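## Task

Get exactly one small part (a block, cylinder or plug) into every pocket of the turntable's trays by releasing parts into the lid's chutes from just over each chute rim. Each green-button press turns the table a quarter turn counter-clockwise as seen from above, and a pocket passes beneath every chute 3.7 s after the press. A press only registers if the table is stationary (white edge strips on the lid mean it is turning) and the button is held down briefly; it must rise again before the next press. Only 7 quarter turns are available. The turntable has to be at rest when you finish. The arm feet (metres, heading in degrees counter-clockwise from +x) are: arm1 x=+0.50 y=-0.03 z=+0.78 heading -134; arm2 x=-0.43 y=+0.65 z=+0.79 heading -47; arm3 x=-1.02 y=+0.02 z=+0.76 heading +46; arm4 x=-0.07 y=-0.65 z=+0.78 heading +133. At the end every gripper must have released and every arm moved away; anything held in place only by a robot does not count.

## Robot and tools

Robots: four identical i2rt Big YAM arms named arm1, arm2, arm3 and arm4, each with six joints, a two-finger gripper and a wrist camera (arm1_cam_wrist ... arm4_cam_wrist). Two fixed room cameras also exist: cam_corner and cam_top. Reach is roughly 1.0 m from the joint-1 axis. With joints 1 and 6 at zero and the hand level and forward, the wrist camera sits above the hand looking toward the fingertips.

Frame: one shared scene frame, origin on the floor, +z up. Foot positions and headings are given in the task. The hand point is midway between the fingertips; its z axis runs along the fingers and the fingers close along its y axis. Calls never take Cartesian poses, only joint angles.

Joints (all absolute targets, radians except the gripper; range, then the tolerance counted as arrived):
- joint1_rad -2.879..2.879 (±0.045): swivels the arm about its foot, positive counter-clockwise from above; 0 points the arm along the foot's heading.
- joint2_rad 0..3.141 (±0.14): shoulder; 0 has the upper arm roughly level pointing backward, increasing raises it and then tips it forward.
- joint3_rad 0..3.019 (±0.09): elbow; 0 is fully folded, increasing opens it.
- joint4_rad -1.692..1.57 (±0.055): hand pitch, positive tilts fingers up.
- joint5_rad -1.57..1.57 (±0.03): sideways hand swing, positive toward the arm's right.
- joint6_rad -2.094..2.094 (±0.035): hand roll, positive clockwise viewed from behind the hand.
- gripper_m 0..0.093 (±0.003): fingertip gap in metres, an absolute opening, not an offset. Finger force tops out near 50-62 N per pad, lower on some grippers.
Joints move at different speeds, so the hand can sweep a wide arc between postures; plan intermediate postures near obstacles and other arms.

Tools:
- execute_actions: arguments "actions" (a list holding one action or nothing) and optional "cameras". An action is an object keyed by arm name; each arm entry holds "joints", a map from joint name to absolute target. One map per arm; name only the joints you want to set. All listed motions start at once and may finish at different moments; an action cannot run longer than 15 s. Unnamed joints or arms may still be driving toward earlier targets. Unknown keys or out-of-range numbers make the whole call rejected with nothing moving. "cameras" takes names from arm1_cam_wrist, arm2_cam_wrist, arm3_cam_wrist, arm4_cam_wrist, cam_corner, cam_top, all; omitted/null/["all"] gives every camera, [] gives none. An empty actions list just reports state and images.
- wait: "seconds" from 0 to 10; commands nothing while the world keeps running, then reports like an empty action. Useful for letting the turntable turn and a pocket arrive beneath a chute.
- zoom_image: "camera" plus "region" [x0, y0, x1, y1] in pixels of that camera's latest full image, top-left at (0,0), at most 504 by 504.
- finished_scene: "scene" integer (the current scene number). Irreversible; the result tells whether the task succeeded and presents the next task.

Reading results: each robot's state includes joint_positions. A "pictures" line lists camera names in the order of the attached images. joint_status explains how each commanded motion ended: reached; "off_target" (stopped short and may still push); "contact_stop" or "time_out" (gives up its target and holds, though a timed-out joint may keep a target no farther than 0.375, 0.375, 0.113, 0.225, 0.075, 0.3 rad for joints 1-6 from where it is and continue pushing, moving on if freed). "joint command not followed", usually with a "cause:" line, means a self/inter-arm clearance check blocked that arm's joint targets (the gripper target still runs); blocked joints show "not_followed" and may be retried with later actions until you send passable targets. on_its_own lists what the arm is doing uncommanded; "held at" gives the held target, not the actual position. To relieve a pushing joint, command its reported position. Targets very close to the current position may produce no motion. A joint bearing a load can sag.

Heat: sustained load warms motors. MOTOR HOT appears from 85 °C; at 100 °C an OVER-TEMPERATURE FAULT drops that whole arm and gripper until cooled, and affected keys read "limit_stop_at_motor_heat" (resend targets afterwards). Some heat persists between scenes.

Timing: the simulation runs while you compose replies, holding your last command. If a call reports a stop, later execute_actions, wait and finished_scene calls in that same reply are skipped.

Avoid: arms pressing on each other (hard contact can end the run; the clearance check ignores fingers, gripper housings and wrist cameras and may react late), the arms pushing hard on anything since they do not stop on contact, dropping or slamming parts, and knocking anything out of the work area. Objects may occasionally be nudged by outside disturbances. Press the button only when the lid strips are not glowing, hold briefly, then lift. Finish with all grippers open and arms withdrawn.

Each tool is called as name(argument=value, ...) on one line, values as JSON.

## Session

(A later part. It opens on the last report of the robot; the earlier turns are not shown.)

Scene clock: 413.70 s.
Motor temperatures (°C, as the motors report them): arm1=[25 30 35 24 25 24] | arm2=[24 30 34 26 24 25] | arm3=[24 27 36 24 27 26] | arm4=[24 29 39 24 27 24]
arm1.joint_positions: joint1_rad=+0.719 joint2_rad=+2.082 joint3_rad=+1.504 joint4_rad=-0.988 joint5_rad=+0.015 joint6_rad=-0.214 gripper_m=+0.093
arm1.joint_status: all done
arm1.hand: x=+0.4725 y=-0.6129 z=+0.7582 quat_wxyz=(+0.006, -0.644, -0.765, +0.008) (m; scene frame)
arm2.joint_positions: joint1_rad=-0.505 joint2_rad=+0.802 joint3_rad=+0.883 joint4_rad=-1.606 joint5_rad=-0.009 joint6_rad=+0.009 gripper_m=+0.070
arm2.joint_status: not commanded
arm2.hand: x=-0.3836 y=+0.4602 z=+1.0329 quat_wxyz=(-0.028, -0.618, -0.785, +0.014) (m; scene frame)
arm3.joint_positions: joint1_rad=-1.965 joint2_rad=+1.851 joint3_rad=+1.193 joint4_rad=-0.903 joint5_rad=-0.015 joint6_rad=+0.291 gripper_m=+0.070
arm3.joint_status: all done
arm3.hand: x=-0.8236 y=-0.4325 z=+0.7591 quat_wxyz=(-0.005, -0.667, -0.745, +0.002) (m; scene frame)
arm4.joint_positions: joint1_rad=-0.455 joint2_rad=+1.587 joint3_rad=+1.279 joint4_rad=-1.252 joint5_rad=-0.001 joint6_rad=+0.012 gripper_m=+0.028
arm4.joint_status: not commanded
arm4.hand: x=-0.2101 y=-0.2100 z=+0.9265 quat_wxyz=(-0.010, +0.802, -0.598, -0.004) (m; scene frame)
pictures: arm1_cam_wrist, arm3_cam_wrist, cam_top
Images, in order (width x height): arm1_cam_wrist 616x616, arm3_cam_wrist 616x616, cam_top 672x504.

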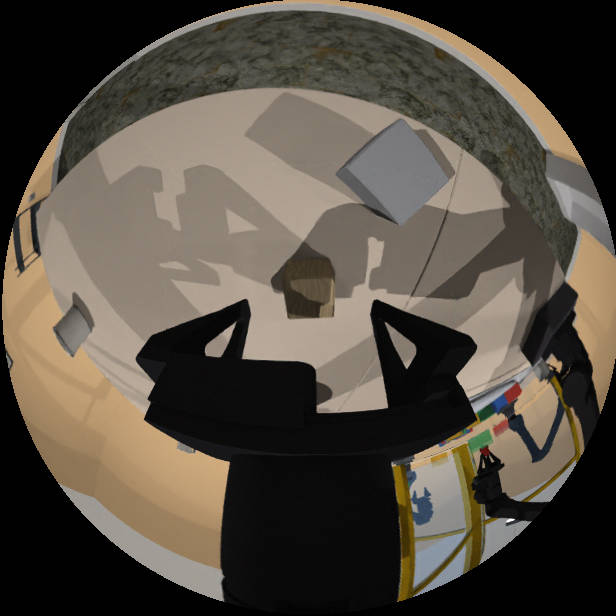

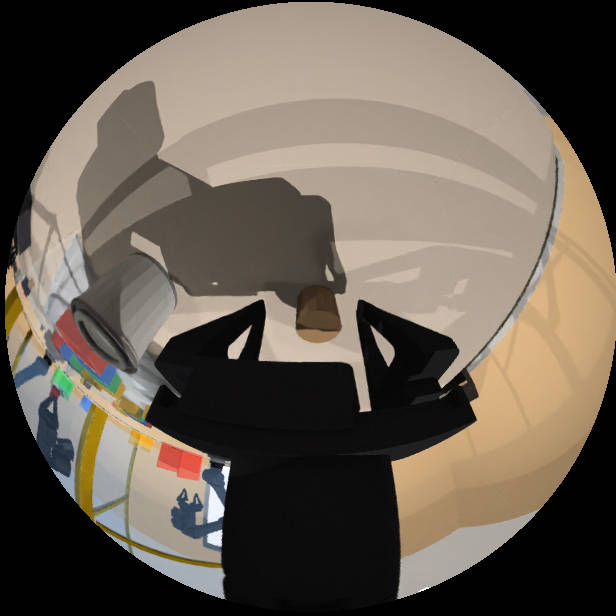

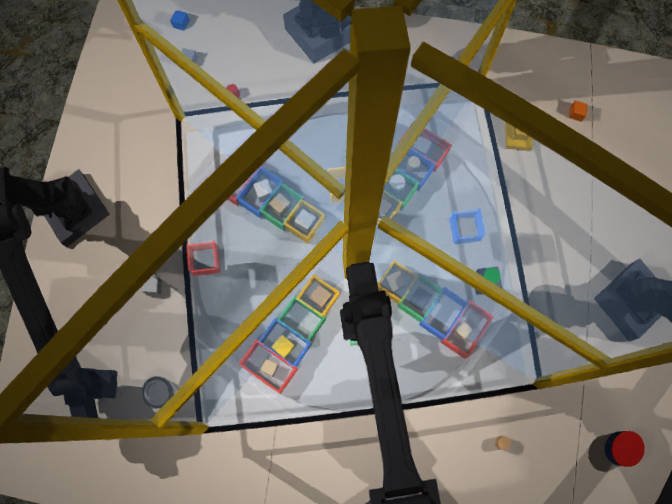

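execute_actions(actions=[{"arm1":{"joints":{"joint4_rad":-0.915}},"arm3":{"joints":{"joint3_rad":1.168}}}], cameras=[])

execute_actions(actions=[{"arm1":{"joints":{"gripper_m":0.012}},"arm3":{"joints":{"gripper_m":0.012}}}], cameras=[])

execute_actions(actions=[{"arm1":{"joints":{"joint2_rad":0.7,"joint3_rad":1.2,"joint4_rad":-1.65}},"arm3":{"joints":{"joint2_rad":0.81,"joint3_rad":0.95,"joint4_rad":-1.62,"joint6_rad":-0.51}}}], cameras=[])

execute_actions(actions=[{"arm1":{"joints":{"joint1_rad":-0.755,"joint6_rad":-0.46,"joint3_rad":0.87}},"arm3":{"joints":{"joint1_rad":-1.057}}}], cameras=[])

execute_actions(actions=[{"arm1":{"joints":{"joint2_rad":1.3,"joint3_rad":1.29,"joint4_rad":-1.34}},"arm3":{"joints":{"joint2_rad":1.36,"joint3_rad":1.3,"joint4_rad":-1.29}}}], cameras=[])

execute_actions(actions=[{"arm1":{"joints":{"joint2_rad":1.445}},"arm3":{"joints":{"joint2_rad":1.505}}}], cameras=["arm1_cam_wrist","arm3_cam_wrist"])

Scene clock: 432.43 s.
Motor temperatures (°C, as the motors report them): arm1=[25 31 34 24 25 24] | arm2=[24 30 33 26 24 25] | arm3=[24 28 35 24 27 26] | arm4=[24 29 40 24 27 24]
arm1.joint_positions: joint1_rad=+0.719 joint2_rad=+2.082 joint3_rad=+1.504 joint4_rad=-0.928 joint5_rad=+0.015 joint6_rad=-0.214 gripper_m=+0.093
arm1.joint_status: all done
arm1.hand: x=+0.4719 y=-0.6277 z=+0.7588 quat_wxyz=(-0.013, -0.643, -0.765, +0.032) (m; scene frame)
arm2.joint_positions: joint1_rad=-0.505 joint2_rad=+0.802 joint3_rad=+0.883 joint4_rad=-1.606 joint5_rad=-0.009 joint6_rad=+0.009 gripper_m=+0.070
arm2.joint_status: not commanded
arm2.hand: x=-0.3836 y=+0.4602 z=+1.0329 quat_wxyz=(-0.028, -0.618, -0.785, +0.014) (m; scene frame)
arm3.joint_positions: joint1_rad=-1.965 joint2_rad=+1.851 joint3_rad=+1.174 joint4_rad=-0.903 joint5_rad=-0.015 joint6_rad=+0.291 gripper_m=+0.070
arm3.joint_status: all done
arm3.hand: x=-0.8273 y=-0.4240 z=+0.7532 quat_wxyz=(+0.004, -0.667, -0.745, -0.002) (m; scene frame)
arm4.joint_positions: joint1_rad=-0.455 joint2_rad=+1.587 joint3_rad=+1.279 joint4_rad=-1.252 joint5_rad=-0.001 joint6_rad=+0.012 gripper_m=+0.028
arm4.joint_status: not commanded
arm4.hand: x=-0.2101 y=-0.2100 z=+0.9265 quat_wxyz=(-0.010, +0.802, -0.598, -0.004) (m; scene frame)
pictures: none
No camera images: the call's "cameras" was empty. Leave "cameras" out to get every camera's image.

Scene clock: 433.13 s.
Motor temperatures (°C, as the motors report them): arm1=[25 31 34 24 25 24] | arm2=[24 30 33 26 24 25] | arm3=[24 28 34 24 27 26] | arm4=[24 29 40 24 27 24]
arm1.joint_positions: joint1_rad=+0.719 joint2_rad=+2.082 joint3_rad=+1.504 joint4_rad=-0.928 joint5_rad=+0.015 joint6_rad=-0.214 gripper_m=+0.031
arm1.joint_status: gripper_m off_target (ended at +0.031, target +0.012)
arm1.hand: x=+0.4719 y=-0.6277 z=+0.7588 quat_wxyz=(-0.013, -0.643, -0.765, +0.032) (m; scene frame)
arm2.joint_positions: joint1_rad=-0.505 joint2_rad=+0.802 joint3_rad=+0.883 joint4_rad=-1.606 joint5_rad=-0.009 joint6_rad=+0.009 gripper_m=+0.070
arm2.joint_status: not commanded
arm2.hand: x=-0.3836 y=+0.4602 z=+1.0329 quat_wxyz=(-0.028, -0.618, -0.785, +0.014) (m; scene frame)
arm3.joint_positions: joint1_rad=-1.965 joint2_rad=+1.851 joint3_rad=+1.174 joint4_rad=-0.903 joint5_rad=-0.015 joint6_rad=+0.291 gripper_m=+0.032
arm3.joint_status: gripper_m off_target (ended at +0.032, target +0.012)
arm3.hand: x=-0.8273 y=-0.4240 z=+0.7532 quat_wxyz=(+0.004, -0.667, -0.745, -0.002) (m; scene frame)
arm4.joint_positions: joint1_rad=-0.455 joint2_rad=+1.587 joint3_rad=+1.279 joint4_rad=-1.252 joint5_rad=-0.001 joint6_rad=+0.012 gripper_m=+0.028
arm4.joint_status: not commanded
arm4.hand: x=-0.2101 y=-0.2100 z=+0.9265 quat_wxyz=(-0.010, +0.802, -0.598, -0.004) (m; scene frame)
pictures: none
No camera images: the call's "cameras" was empty. Leave "cameras" out to get every camera's image.

Scene clock: 434.90 s.
Motor temperatures (°C, as the motors report them): arm1=[25 31 34 24 25 24] | arm2=[24 30 33 26 24 25] | arm3=[24 28 34 24 27 26] | arm4=[24 29 40 24 27 24]
arm1.joint_positions: joint1_rad=+0.719 joint2_rad=+0.696 joint3_rad=+1.196 joint4_rad=-1.642 joint5_rad=+0.015 joint6_rad=-0.214 gripper_m=+0.031
arm1.joint_status: all done
arm1.hand: x=+0.4900 y=-0.2379 z=+1.1697 quat_wxyz=(-0.123, -0.630, -0.747, +0.174) (m; scene frame)
arm2.joint_positions: joint1_rad=-0.505 joint2_rad=+0.802 joint3_rad=+0.883 joint4_rad=-1.606 joint5_rad=-0.009 joint6_rad=+0.009 gripper_m=+0.070
arm2.joint_status: not commanded
arm2.hand: x=-0.3836 y=+0.4602 z=+1.0329 quat_wxyz=(-0.028, -0.618, -0.785, +0.014) (m; scene frame)
arm3.joint_positions: joint1_rad=-1.965 joint2_rad=+0.814 joint3_rad=+0.949 joint4_rad=-1.612 joint5_rad=-0.015 joint6_rad=-0.500 gripper_m=+0.032
arm3.joint_status: all done
arm3.hand: x=-0.9314 y=-0.1697 z=+1.0216 quat_wxyz=(-0.032, -0.327, -0.944, +0.035) (m; scene frame)
arm4.joint_positions: joint1_rad=-0.455 joint2_rad=+1.587 joint3_rad=+1.279 joint4_rad=-1.252 joint5_rad=-0.001 joint6_rad=+0.012 gripper_m=+0.028
arm4.joint_status: not commanded
arm4.hand: x=-0.2101 y=-0.2100 z=+0.9265 quat_wxyz=(-0.010, +0.802, -0.598, -0.004) (m; scene frame)
pictures: none
No camera images: the call's "cameras" was empty. Leave "cameras" out to get every camera's image.

Scene clock: 436.63 s.
Motor temperatures (°C, as the motors report them): arm1=[25 31 34 24 25 24] | arm2=[24 29 33 26 24 25] | arm3=[24 28 34 24 27 26] | arm4=[24 29 40 24 27 24]
arm1.joint_positions: joint1_rad=-0.744 joint2_rad=+0.702 joint3_rad=+0.866 joint4_rad=-1.642 joint5_rad=+0.015 joint6_rad=-0.443 gripper_m=+0.031
arm1.joint_status: all done
arm1.hand: x=+0.3253 y=-0.0346 z=+1.0301 quat_wxyz=(+0.017, -0.967, -0.251, +0.047) (m; scene frame)
arm2.joint_positions: joint1_rad=-0.505 joint2_rad=+0.802 joint3_rad=+0.883 joint4_rad=-1.606 joint5_rad=-0.009 joint6_rad=+0.009 gripper_m=+0.070
arm2.joint_status: not commanded
arm2.hand: x=-0.3836 y=+0.4602 z=+1.0329 quat_wxyz=(-0.028, -0.618, -0.785, +0.014) (m; scene frame)
arm3.joint_positions: joint1_rad=-1.060 joint2_rad=+0.814 joint3_rad=+0.949 joint4_rad=-1.612 joint5_rad=-0.015 joint6_rad=-0.501 gripper_m=+0.032
arm3.joint_status: all done
arm3.hand: x=-0.8107 y=-0.0281 z=+1.0191 quat_wxyz=(-0.039, +0.119, -0.992, +0.013) (m; scene frame)
arm4.joint_positions: joint1_rad=-0.455 joint2_rad=+1.587 joint3_rad=+1.279 joint4_rad=-1.252 joint5_rad=-0.001 joint6_rad=+0.012 gripper_m=+0.028
arm4.joint_status: not commanded
arm4.hand: x=-0.2101 y=-0.2100 z=+0.9265 quat_wxyz=(-0.010, +0.802, -0.598, -0.004) (m; scene frame)
pictures: none
No camera images: the call's "cameras" was empty. Leave "cameras" out to get every camera's image.

Scene clock: 438.07 s.
Motor temperatures (°C, as the motors report them): arm1=[25 30 34 24 25 24] | arm2=[24 29 33 26 24 25] | arm3=[24 28 35 24 27 26] | arm4=[24 29 40 24 27 24]
arm1.joint_positions: joint1_rad=-0.744 joint2_rad=+1.310 joint3_rad=+1.248 joint4_rad=-1.347 joint5_rad=+0.015 joint6_rad=-0.444 gripper_m=+0.031
arm1.joint_status: all done
arm1.hand: x=+0.0911 y=-0.0501 z=+1.0343 quat_wxyz=(+0.023, -0.964, -0.251, +0.080) (m; scene frame)
arm2.joint_positions: joint1_rad=-0.505 joint2_rad=+0.802 joint3_rad=+0.883 joint4_rad=-1.606 joint5_rad=-0.009 joint6_rad=+0.009 gripper_m=+0.070
arm2.joint_status: not commanded
arm2.hand: x=-0.3836 y=+0.4602 z=+1.0329 quat_wxyz=(-0.028, -0.618, -0.785, +0.014) (m; scene frame)
arm3.joint_positions: joint1_rad=-1.060 joint2_rad=+1.366 joint3_rad=+1.256 joint4_rad=-1.299 joint5_rad=-0.015 joint6_rad=-0.501 gripper_m=+0.032
arm3.joint_status: all done
arm3.hand: x=-0.6007 y=-0.0849 z=+0.9878 quat_wxyz=(-0.071, +0.119, -0.990, +0.026) (m; scene frame)
arm4.joint_positions: joint1_rad=-0.455 joint2_rad=+1.587 joint3_rad=+1.279 joint4_rad=-1.252 joint5_rad=-0.001 joint6_rad=+0.012 gripper_m=+0.028
arm4.joint_status: not commanded
arm4.hand: x=-0.2101 y=-0.2100 z=+0.9265 quat_wxyz=(-0.010, +0.802, -0.598, -0.004) (m; scene frame)
pictures: none
No camera images: the call's "cameras" was empty. Leave "cameras" out to get every camera's image.

Scene clock: 439.23 s.
Motor temperatures (°C, as the motors report them): arm1=[25 30 34 24 25 24] | arm2=[24 29 33 26 24 25] | arm3=[24 28 35 24 27 26] | arm4=[24 29 40 24 27 24]
arm1.joint_positions: joint1_rad=-0.744 joint2_rad=+1.456 joint3_rad=+1.252 joint4_rad=-1.347 joint5_rad=+0.015 joint6_rad=-0.444 gripper_m=+0.031
arm1.joint_status: all done
arm1.hand: x=+0.0767 y=-0.0511 z=+0.9781 quat_wxyz=(+0.010, -0.968, -0.252, +0.011) (m; scene frame)
arm2.joint_positions: joint1_rad=-0.505 joint2_rad=+0.802 joint3_rad=+0.883 joint4_rad=-1.606 joint5_rad=-0.009 joint6_rad=+0.009 gripper_m=+0.070
arm2.joint_status: not commanded
arm2.hand: x=-0.3836 y=+0.4602 z=+1.0329 quat_wxyz=(-0.028, -0.618, -0.785, +0.014) (m; scene frame)
arm3.joint_positions: joint1_rad=-1.060 joint2_rad=+1.510 joint3_rad=+1.256 joint4_rad=-1.299 joint5_rad=-0.015 joint6_rad=-0.501 gripper_m=+0.032
arm3.joint_status: all done
arm3.hand: x=-0.5916 y=-0.0880 z=+0.9282 quat_wxyz=(-0.004, +0.119, -0.993, -0.001) (m; scene frame)
arm4.joint_positions: joint1_rad=-0.455 joint2_rad=+1.587 joint3_rad=+1.279 joint4_rad=-1.252 joint5_rad=-0.001 joint6_rad=+0.012 gripper_m=+0.028
arm4.joint_status: not commanded
arm4.hand: x=-0.2101 y=-0.2100 z=+0.9265 quat_wxyz=(-0.010, +0.802, -0.598, -0.004) (m; scene frame)
pictures: arm1_cam_wrist, arm3_cam_wrist
Images, in order (width x height): arm1_cam_wrist 616x616, arm3_cam_wrist 616x616.

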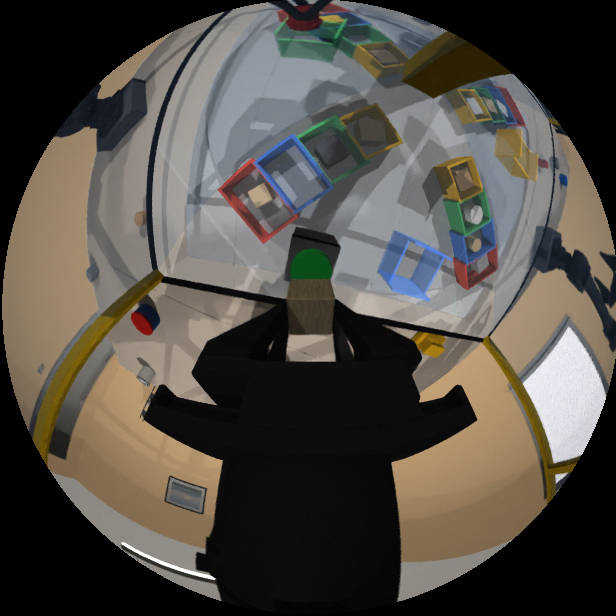

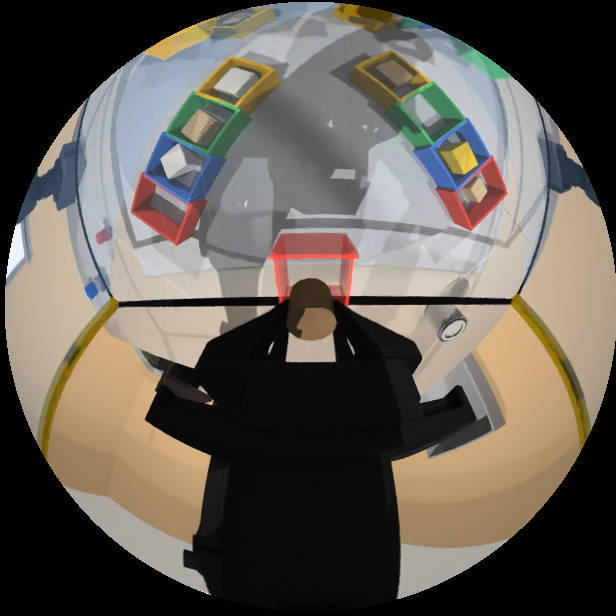

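execute_actions(actions=[{"arm1":{"joints":{"joint2_rad":1.505,"joint3_rad":1.19,"joint4_rad":-1.245}}}], cameras=[])

execute_actions(actions=[{"arm1":{"joints":{"joint3_rad":1.44,"joint4_rad":-1.325}}}], cameras=[])

execute_actions(actions=[{"arm1":{"joints":{"joint1_rad":-0.998,"joint2_rad":1.66}}}], cameras=[])

wait(seconds=0.75)

execute_actions(actions=[{"arm1":{"joints":{"gripper_m":0.07}},"arm4":{"joints":{"gripper_m":0.07}},"arm3":{"joints":{"gripper_m":0.07}}}], cameras=[])

execute_actions(actions=[{"arm1":{"joints":{"joint2_rad":0.81,"joint3_rad":0.87,"joint4_rad":-1.62}},"arm4":{"joints":{"joint2_rad":0.81,"joint3_rad":0.87,"joint4_rad":-1.62}},"arm3":{"joints":{"joint2_rad":0.81,"joint3_rad":0.87,"joint4_rad":-1.62}}}], cameras=[])

wait(seconds=3)

Scene clock: 453.77 s.
Motor temperatures (°C, as the motors report them): arm1=[25 30 35 24 25 24] | arm2=[24 29 33 26 24 25] | arm3=[24 28 36 24 27 26] | arm4=[24 29 40 24 27 24]
arm1.joint_positions: joint1_rad=-0.744 joint2_rad=+1.483 joint3_rad=+1.197 joint4_rad=-1.257 joint5_rad=+0.016 joint6_rad=-0.444 gripper_m=+0.031
arm1.joint_status: all done
arm1.hand: x=+0.0719 y=-0.0514 z=+0.9468 quat_wxyz=(+0.011, -0.967, -0.252, +0.014) (m; scene frame)
arm2.joint_positions: joint1_rad=-0.505 joint2_rad=+0.802 joint3_rad=+0.883 joint4_rad=-1.606 joint5_rad=-0.009 joint6_rad=+0.009 gripper_m=+0.070
arm2.joint_status: not commanded
arm2.hand: x=-0.3836 y=+0.4602 z=+1.0329 quat_wxyz=(-0.028, -0.618, -0.785, +0.014) (m; scene frame)
arm3.joint_positions: joint1_rad=-1.060 joint2_rad=+1.510 joint3_rad=+1.256 joint4_rad=-1.299 joint5_rad=-0.015 joint6_rad=-0.501 gripper_m=+0.032
arm3.joint_status: not commanded
arm3.hand: x=-0.5916 y=-0.0880 z=+0.9282 quat_wxyz=(-0.004, +0.119, -0.993, -0.001) (m; scene frame)
arm4.joint_positions: joint1_rad=-0.455 joint2_rad=+1.587 joint3_rad=+1.279 joint4_rad=-1.252 joint5_rad=-0.001 joint6_rad=+0.012 gripper_m=+0.028
arm4.joint_status: not commanded
arm4.hand: x=-0.2101 y=-0.2100 z=+0.9265 quat_wxyz=(-0.010, +0.802, -0.598, -0.004) (m; scene frame)
pictures: none
No camera images: the call's "cameras" was empty. Leave "cameras" out to get every camera's image.

Scene clock: 454.77 s.
Motor temperatures (°C, as the motors report them): arm1=[25 30 35 24 25 24] | arm2=[24 29 33 26 24 25] | arm3=[24 28 36 24 27 26] | arm4=[24 29 40 24 27 24]
arm1.joint_positions: joint1_rad=-0.744 joint2_rad=+1.499 joint3_rad=+1.409 joint4_rad=-1.315 joint5_rad=+0.016 joint6_rad=-0.444 gripper_m=+0.031
arm1.joint_status: all done
arm1.hand: x=+0.0187 y=-0.0549 z=+1.0235 quat_wxyz=(+0.024, -0.964, -0.251, +0.082) (m; scene frame)
arm2.joint_positions: joint1_rad=-0.505 joint2_rad=+0.802 joint3_rad=+0.883 joint4_rad=-1.606 joint5_rad=-0.009 joint6_rad=+0.009 gripper_m=+0.070
arm2.joint_status: not commanded
arm2.hand: x=-0.3836 y=+0.4602 z=+1.0329 quat_wxyz=(-0.028, -0.618, -0.785, +0.014) (m; scene frame)
arm3.joint_positions: joint1_rad=-1.060 joint2_rad=+1.510 joint3_rad=+1.256 joint4_rad=-1.299 joint5_rad=-0.015 joint6_rad=-0.501 gripper_m=+0.032
arm3.joint_status: not commanded
arm3.hand: x=-0.5916 y=-0.0880 z=+0.9282 quat_wxyz=(-0.004, +0.119, -0.993, -0.001) (m; scene frame)
arm4.joint_positions: joint1_rad=-0.455 joint2_rad=+1.587 joint3_rad=+1.279 joint4_rad=-1.252 joint5_rad=-0.001 joint6_rad=+0.012 gripper_m=+0.028
arm4.joint_status: not commanded
arm4.hand: x=-0.2101 y=-0.2100 z=+0.9265 quat_wxyz=(-0.010, +0.802, -0.598, -0.004) (m; scene frame)
pictures: none
No camera images: the call's "cameras" was empty. Leave "cameras" out to get every camera's image.

Scene clock: 455.93 s.
Motor temperatures (°C, as the motors report them): arm1=[25 30 35 24 25 24] | arm2=[24 29 33 26 24 25] | arm3=[24 28 36 24 27 26] | arm4=[24 29 40 24 27 24]
arm1.joint_positions: joint1_rad=-1.011 joint2_rad=+1.671 joint3_rad=+1.409 joint4_rad=-1.316 joint5_rad=+0.016 joint6_rad=-0.445 gripper_m=+0.031
arm1.joint_status: all done
arm1.hand: x=+0.0169 y=+0.0759 z=+0.9427 quat_wxyz=(+0.007, -0.993, -0.122, -0.004) (m; scene frame)
arm2.joint_positions: joint1_rad=-0.505 joint2_rad=+0.802 joint3_rad=+0.883 joint4_rad=-1.606 joint5_rad=-0.009 joint6_rad=+0.009 gripper_m=+0.070
arm2.joint_status: not commanded
arm2.hand: x=-0.3836 y=+0.4602 z=+1.0329 quat_wxyz=(-0.028, -0.618, -0.785, +0.014) (m; scene frame)
arm3.joint_positions: joint1_rad=-1.060 joint2_rad=+1.510 joint3_rad=+1.256 joint4_rad=-1.299 joint5_rad=-0.015 joint6_rad=-0.501 gripper_m=+0.032
arm3.joint_status: not commanded
arm3.hand: x=-0.5916 y=-0.0880 z=+0.9282 quat_wxyz=(-0.004, +0.119, -0.993, -0.001) (m; scene frame)
arm4.joint_positions: joint1_rad=-0.455 joint2_rad=+1.587 joint3_rad=+1.279 joint4_rad=-1.252 joint5_rad=-0.001 joint6_rad=+0.012 gripper_m=+0.028
arm4.joint_status: not commanded
arm4.hand: x=-0.2101 y=-0.2100 z=+0.9265 quat_wxyz=(-0.010, +0.802, -0.598, -0.004) (m; scene frame)
pictures: none
No camera images: the call's "cameras" was empty. Leave "cameras" out to get every camera's image.

Scene clock: 456.70 s.
Motor temperatures (°C, as the motors report them): arm1=[25 30 35 24 25 24] | arm2=[24 29 33 26 24 25] | arm3=[24 28 36 24 27 26] | arm4=[24 29 40 24 27 24]
arm1.joint_positions: joint1_rad=-1.011 joint2_rad=+1.671 joint3_rad=+1.409 joint4_rad=-1.316 joint5_rad=+0.016 joint6_rad=-0.445 gripper_m=+0.031
arm1.joint_status: all done
arm1.hand: x=+0.0169 y=+0.0759 z=+0.9427 quat_wxyz=(+0.007, -0.993, -0.122, -0.004) (m; scene frame)
arm2.joint_positions: joint1_rad=-0.505 joint2_rad=+0.802 joint3_rad=+0.883 joint4_rad=-1.606 joint5_rad=-0.009 joint6_rad=+0.009 gripper_m=+0.070
arm2.joint_status: not commanded
arm2.hand: x=-0.3836 y=+0.4602 z=+1.0329 quat_wxyz=(-0.028, -0.618, -0.785, +0.014) (m; scene frame)
arm3.joint_positions: joint1_rad=-1.060 joint2_rad=+1.510 joint3_rad=+1.256 joint4_rad=-1.299 joint5_rad=-0.015 joint6_rad=-0.501 gripper_m=+0.032
arm3.joint_status: not commanded
arm3.hand: x=-0.5916 y=-0.0880 z=+0.9282 quat_wxyz=(-0.004, +0.119, -0.993, -0.001) (m; scene frame)
arm4.joint_positions: joint1_rad=-0.455 joint2_rad=+1.587 joint3_rad=+1.279 joint4_rad=-1.252 joint5_rad=-0.001 joint6_rad=+0.012 gripper_m=+0.028
arm4.joint_status: not commanded
arm4.hand: x=-0.2101 y=-0.2100 z=+0.9265 quat_wxyz=(-0.010, +0.802, -0.598, -0.004) (m; scene frame)
wait: 0.77 s; at rest by 0.27 s
pictures: arm1_cam_wrist, arm2_cam_wrist, arm3_cam_wrist, arm4_cam_wrist, cam_corner, cam_top
Images, in order (width x height): arm1_cam_wrist 616x616, arm2_cam_wrist 616x616, arm3_cam_wrist 616x616, arm4_cam_wrist 616x616, cam_corner 672x504, cam_top 672x504.

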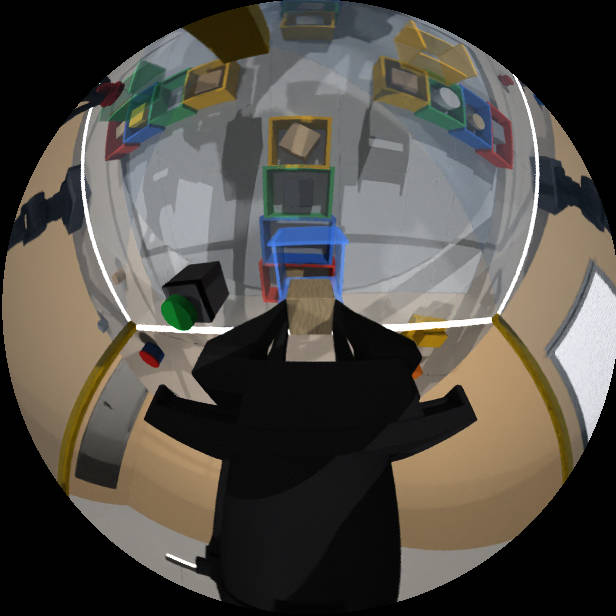

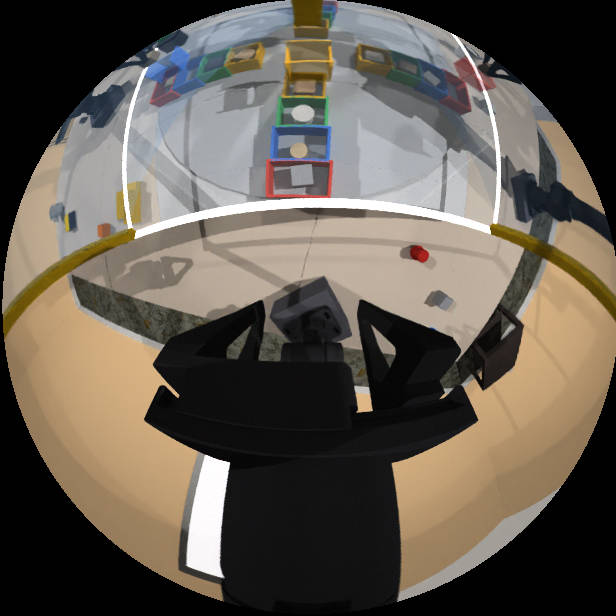

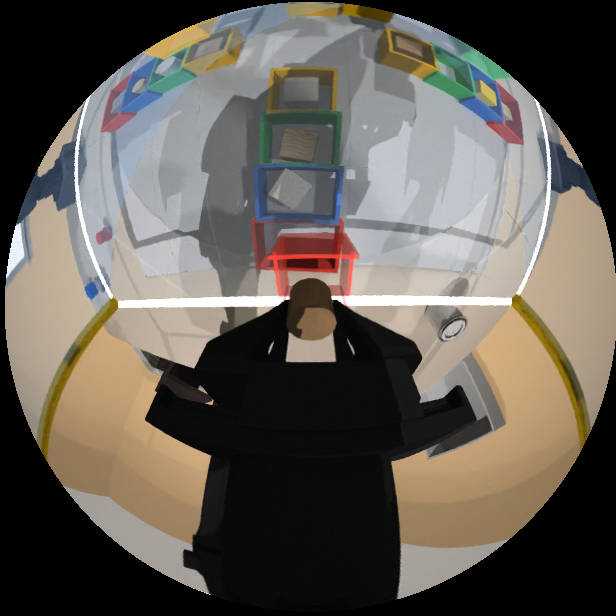

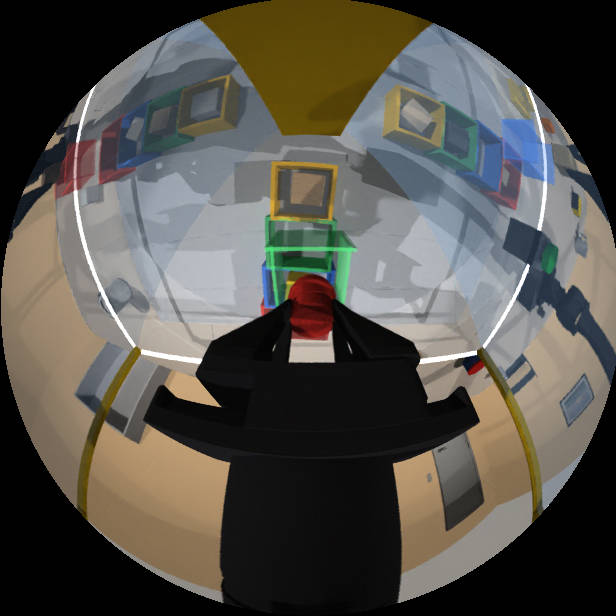

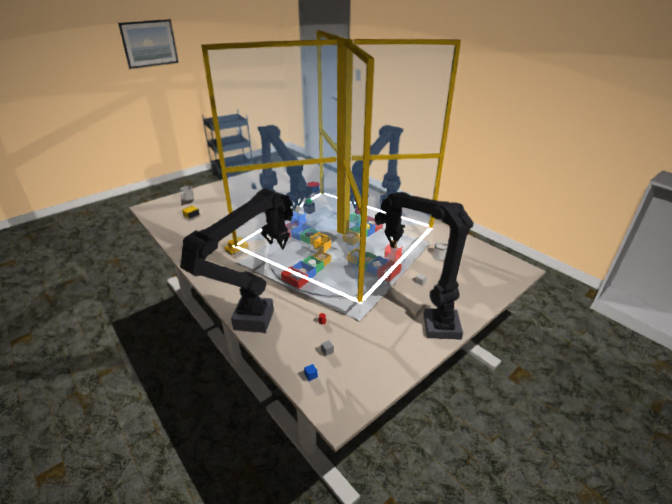

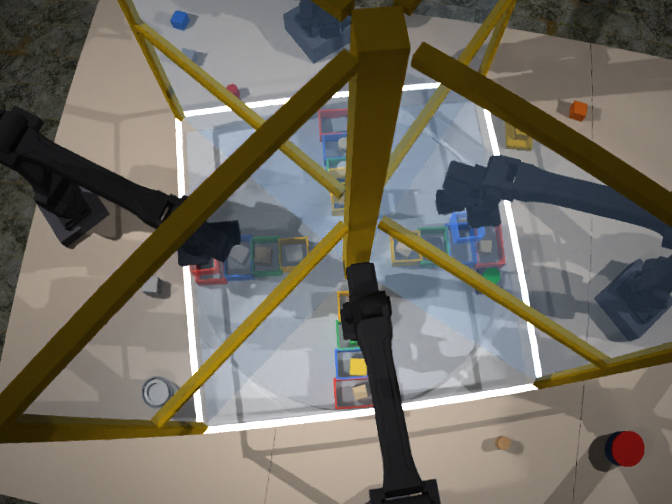

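Scene clock: 457.33 s.
Motor temperatures (°C, as the motors report them): arm1=[25 30 35 24 25 24] | arm2=[24 29 33 26 24 25] | arm3=[24 28 36 24 27 26] | arm4=[24 29 40 24 27 24]
arm1.joint_positions: joint1_rad=-1.011 joint2_rad=+1.671 joint3_rad=+1.409 joint4_rad=-1.316 joint5_rad=+0.016 joint6_rad=-0.445 gripper_m=+0.070
arm1.joint_status: all done
arm1.hand: x=+0.0169 y=+0.0759 z=+0.9427 quat_wxyz=(+0.007, -0.993, -0.122, -0.004) (m; scene frame)
arm2.joint_positions: joint1_rad=-0.505 joint2_rad=+0.802 joint3_rad=+0.883 joint4_rad=-1.606 joint5_rad=-0.009 joint6_rad=+0.009 gripper_m=+0.070
arm2.joint_status: not commanded
arm2.hand: x=-0.3836 y=+0.4602 z=+1.0329 quat_wxyz=(-0.028, -0.618, -0.785, +0.014) (m; scene frame)
arm3.joint_positions: joint1_rad=-1.060 joint2_rad=+1.510 joint3_rad=+1.256 joint4_rad=-1.299 joint5_rad=-0.015 joint6_rad=-0.501 gripper_m=+0.070
arm3.joint_status: all done
arm3.hand: x=-0.5916 y=-0.0880 z=+0.9282 quat_wxyz=(-0.004, +0.119, -0.993, -0.001) (m; scene frame)
arm4.joint_positions: joint1_rad=-0.455 joint2_rad=+1.587 joint3_rad=+1.279 joint4_rad=-1.252 joint5_rad=-0.001 joint6_rad=+0.012 gripper_m=+0.070
arm4.joint_status: all done
arm4.hand: x=-0.2101 y=-0.2100 z=+0.9265 quat_wxyz=(-0.010, +0.802, -0.598, -0.004) (m; scene frame)
pictures: none
No camera images: the call's "cameras" was empty. Leave "cameras" out to get every camera's image.

Scene clock: 458.77 s.
Motor temperatures (°C, as the motors report them): arm1=[25 30 35 24 25 24] | arm2=[24 29 33 26 24 25] | arm3=[24 28 36 24 27 26] | arm4=[24 29 40 24 27 24]
arm1.joint_positions: joint1_rad=-1.011 joint2_rad=+0.806 joint3_rad=+0.873 joint4_rad=-1.614 joint5_rad=+0.016 joint6_rad=-0.445 gripper_m=+0.070
arm1.joint_status: all done
arm1.hand: x=+0.3101 y=+0.0162 z=+1.0165 quat_wxyz=(+0.012, -0.992, -0.122, +0.011) (m; scene frame)
arm2.joint_positions: joint1_rad=-0.505 joint2_rad=+0.802 joint3_rad=+0.883 joint4_rad=-1.606 joint5_rad=-0.009 joint6_rad=+0.009 gripper_m=+0.070
arm2.joint_status: not commanded
arm2.hand: x=-0.3836 y=+0.4602 z=+1.0329 quat_wxyz=(-0.028, -0.618, -0.785, +0.014) (m; scene frame)
arm3.joint_positions: joint1_rad=-1.060 joint2_rad=+0.812 joint3_rad=+0.879 joint4_rad=-1.614 joint5_rad=-0.015 joint6_rad=-0.501 gripper_m=+0.070
arm3.joint_status: all done
arm3.hand: x=-0.8258 y=-0.0243 z=+0.9920 quat_wxyz=(-0.007, +0.119, -0.993, +0.000) (m; scene frame)
arm4.joint_positions: joint1_rad=-0.455 joint2_rad=+0.805 joint3_rad=+0.867 joint4_rad=-1.611 joint5_rad=-0.001 joint6_rad=+0.012 gripper_m=+0.070
arm4.joint_status: all done
arm4.hand: x=-0.1315 y=-0.4663 z=+1.0065 quat_wxyz=(-0.013, +0.802, -0.598, -0.009) (m; scene frame)
pictures: none
No camera images: the call's "cameras" was empty. Leave "cameras" out to get every camera's image.

Scene clock: 461.77 s.
Motor temperatures (°C, as the motors report them): arm1=[25 30 35 24 25 24] | arm2=[24 29 33 26 24 25] | arm3=[24 27 36 24 27 26] | arm4=[24 29 39 24 27 24]
arm1.joint_positions: joint1_rad=-1.011 joint2_rad=+0.806 joint3_rad=+0.873 joint4_rad=-1.614 joint5_rad=+0.016 joint6_rad=-0.445 gripper_m=+0.070
arm1.joint_status: all done
arm1.hand: x=+0.3101 y=+0.0162 z=+1.0165 quat_wxyz=(+0.012, -0.992, -0.122, +0.011) (m; scene frame)
arm2.joint_positions: joint1_rad=-0.505 joint2_rad=+0.802 joint3_rad=+0.883 joint4_rad=-1.606 joint5_rad=-0.009 joint6_rad=+0.009 gripper_m=+0.070
arm2.joint_status: not commanded
arm2.hand: x=-0.3836 y=+0.4602 z=+1.0329 quat_wxyz=(-0.028, -0.618, -0.785, +0.014) (m; scene frame)
arm3.joint_positions: joint1_rad=-1.060 joint2_rad=+0.812 joint3_rad=+0.879 joint4_rad=-1.614 joint5_rad=-0.015 joint6_rad=-0.501 gripper_m=+0.070
arm3.joint_status: all done
arm3.hand: x=-0.8258 y=-0.0243 z=+0.9920 quat_wxyz=(-0.007, +0.119, -0.993, +0.000) (m; scene frame)
arm4.joint_positions: joint1_rad=-0.455 joint2_rad=+0.805 joint3_rad=+0.867 joint4_rad=-1.611 joint5_rad=-0.001 joint6_rad=+0.012 gripper_m=+0.070
arm4.joint_status: all done
arm4.hand: x=-0.1315 y=-0.4663 z=+1.0065 quat_wxyz=(-0.013, +0.802, -0.598, -0.009) (m; scene frame)
wait: 3.00 s; at rest by 0.27 s
pictures: arm1_cam_wrist, arm2_cam_wrist, arm3_cam_wrist, arm4_cam_wrist, cam_corner, cam_top
Images, in order (width x height): arm1_cam_wrist 616x616, arm2_cam_wrist 616x616, arm3_cam_wrist 616x616, arm4_cam_wrist 616x616, cam_corner 672x504, cam_top 672x504.

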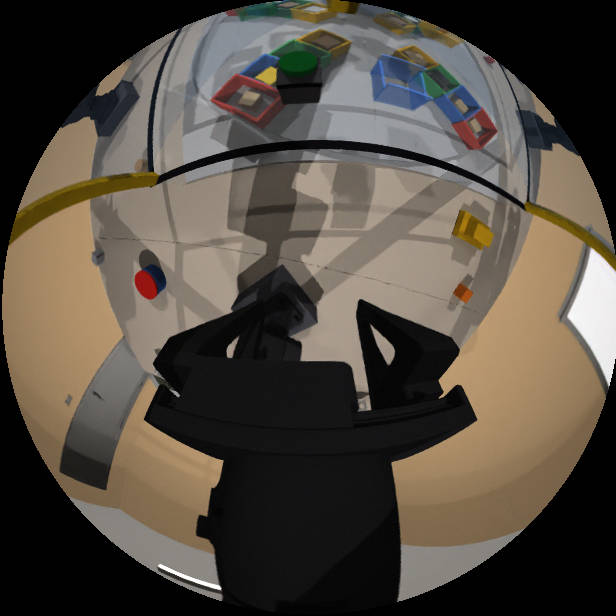

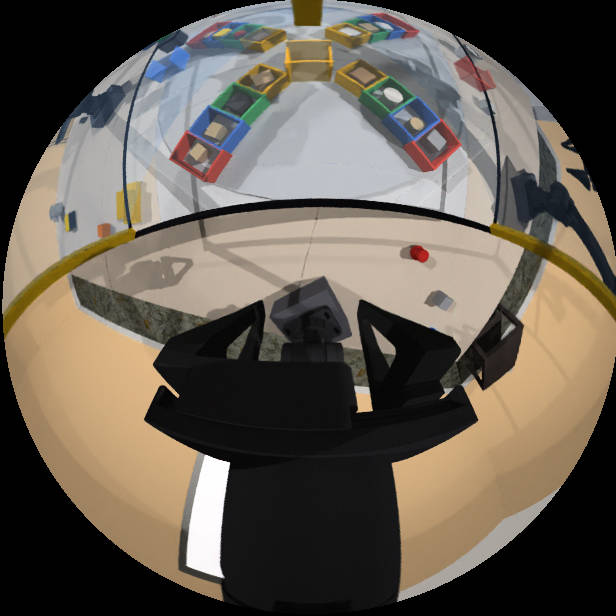

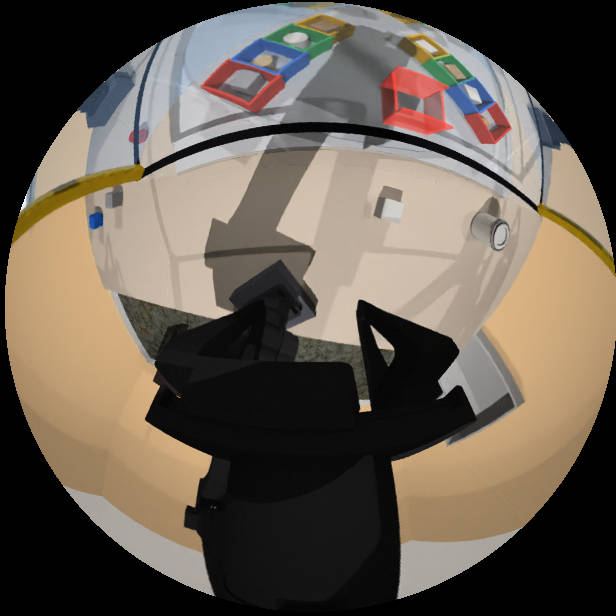

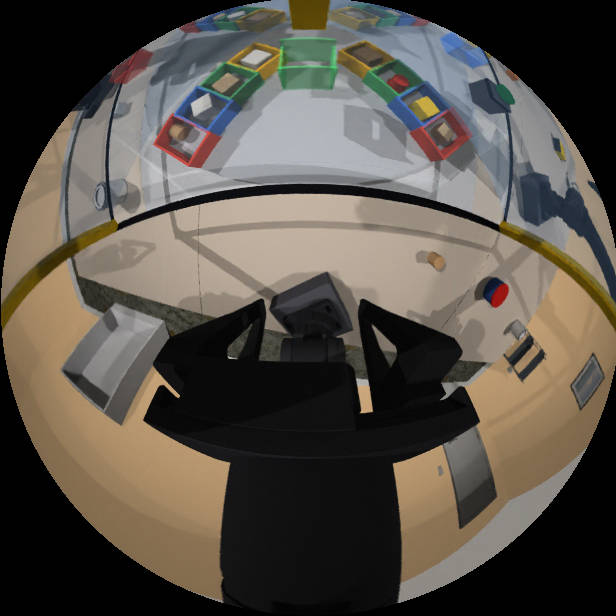

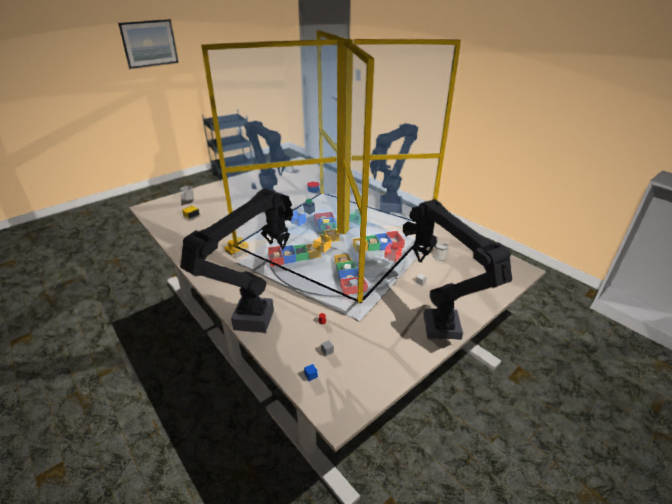

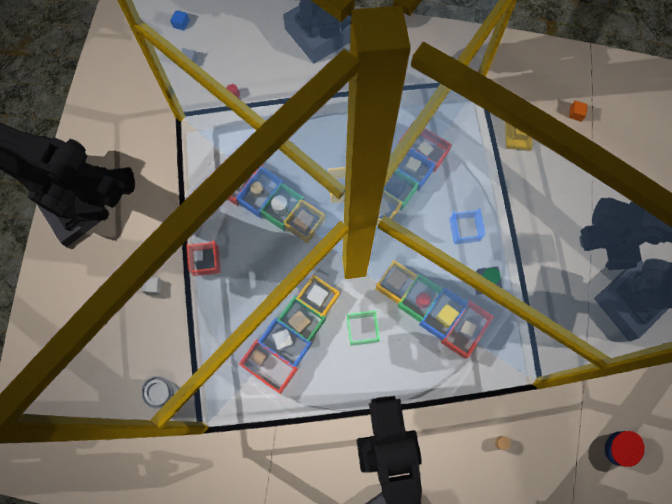

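finished_scene(scene=1)

The scene is finished: the task was done.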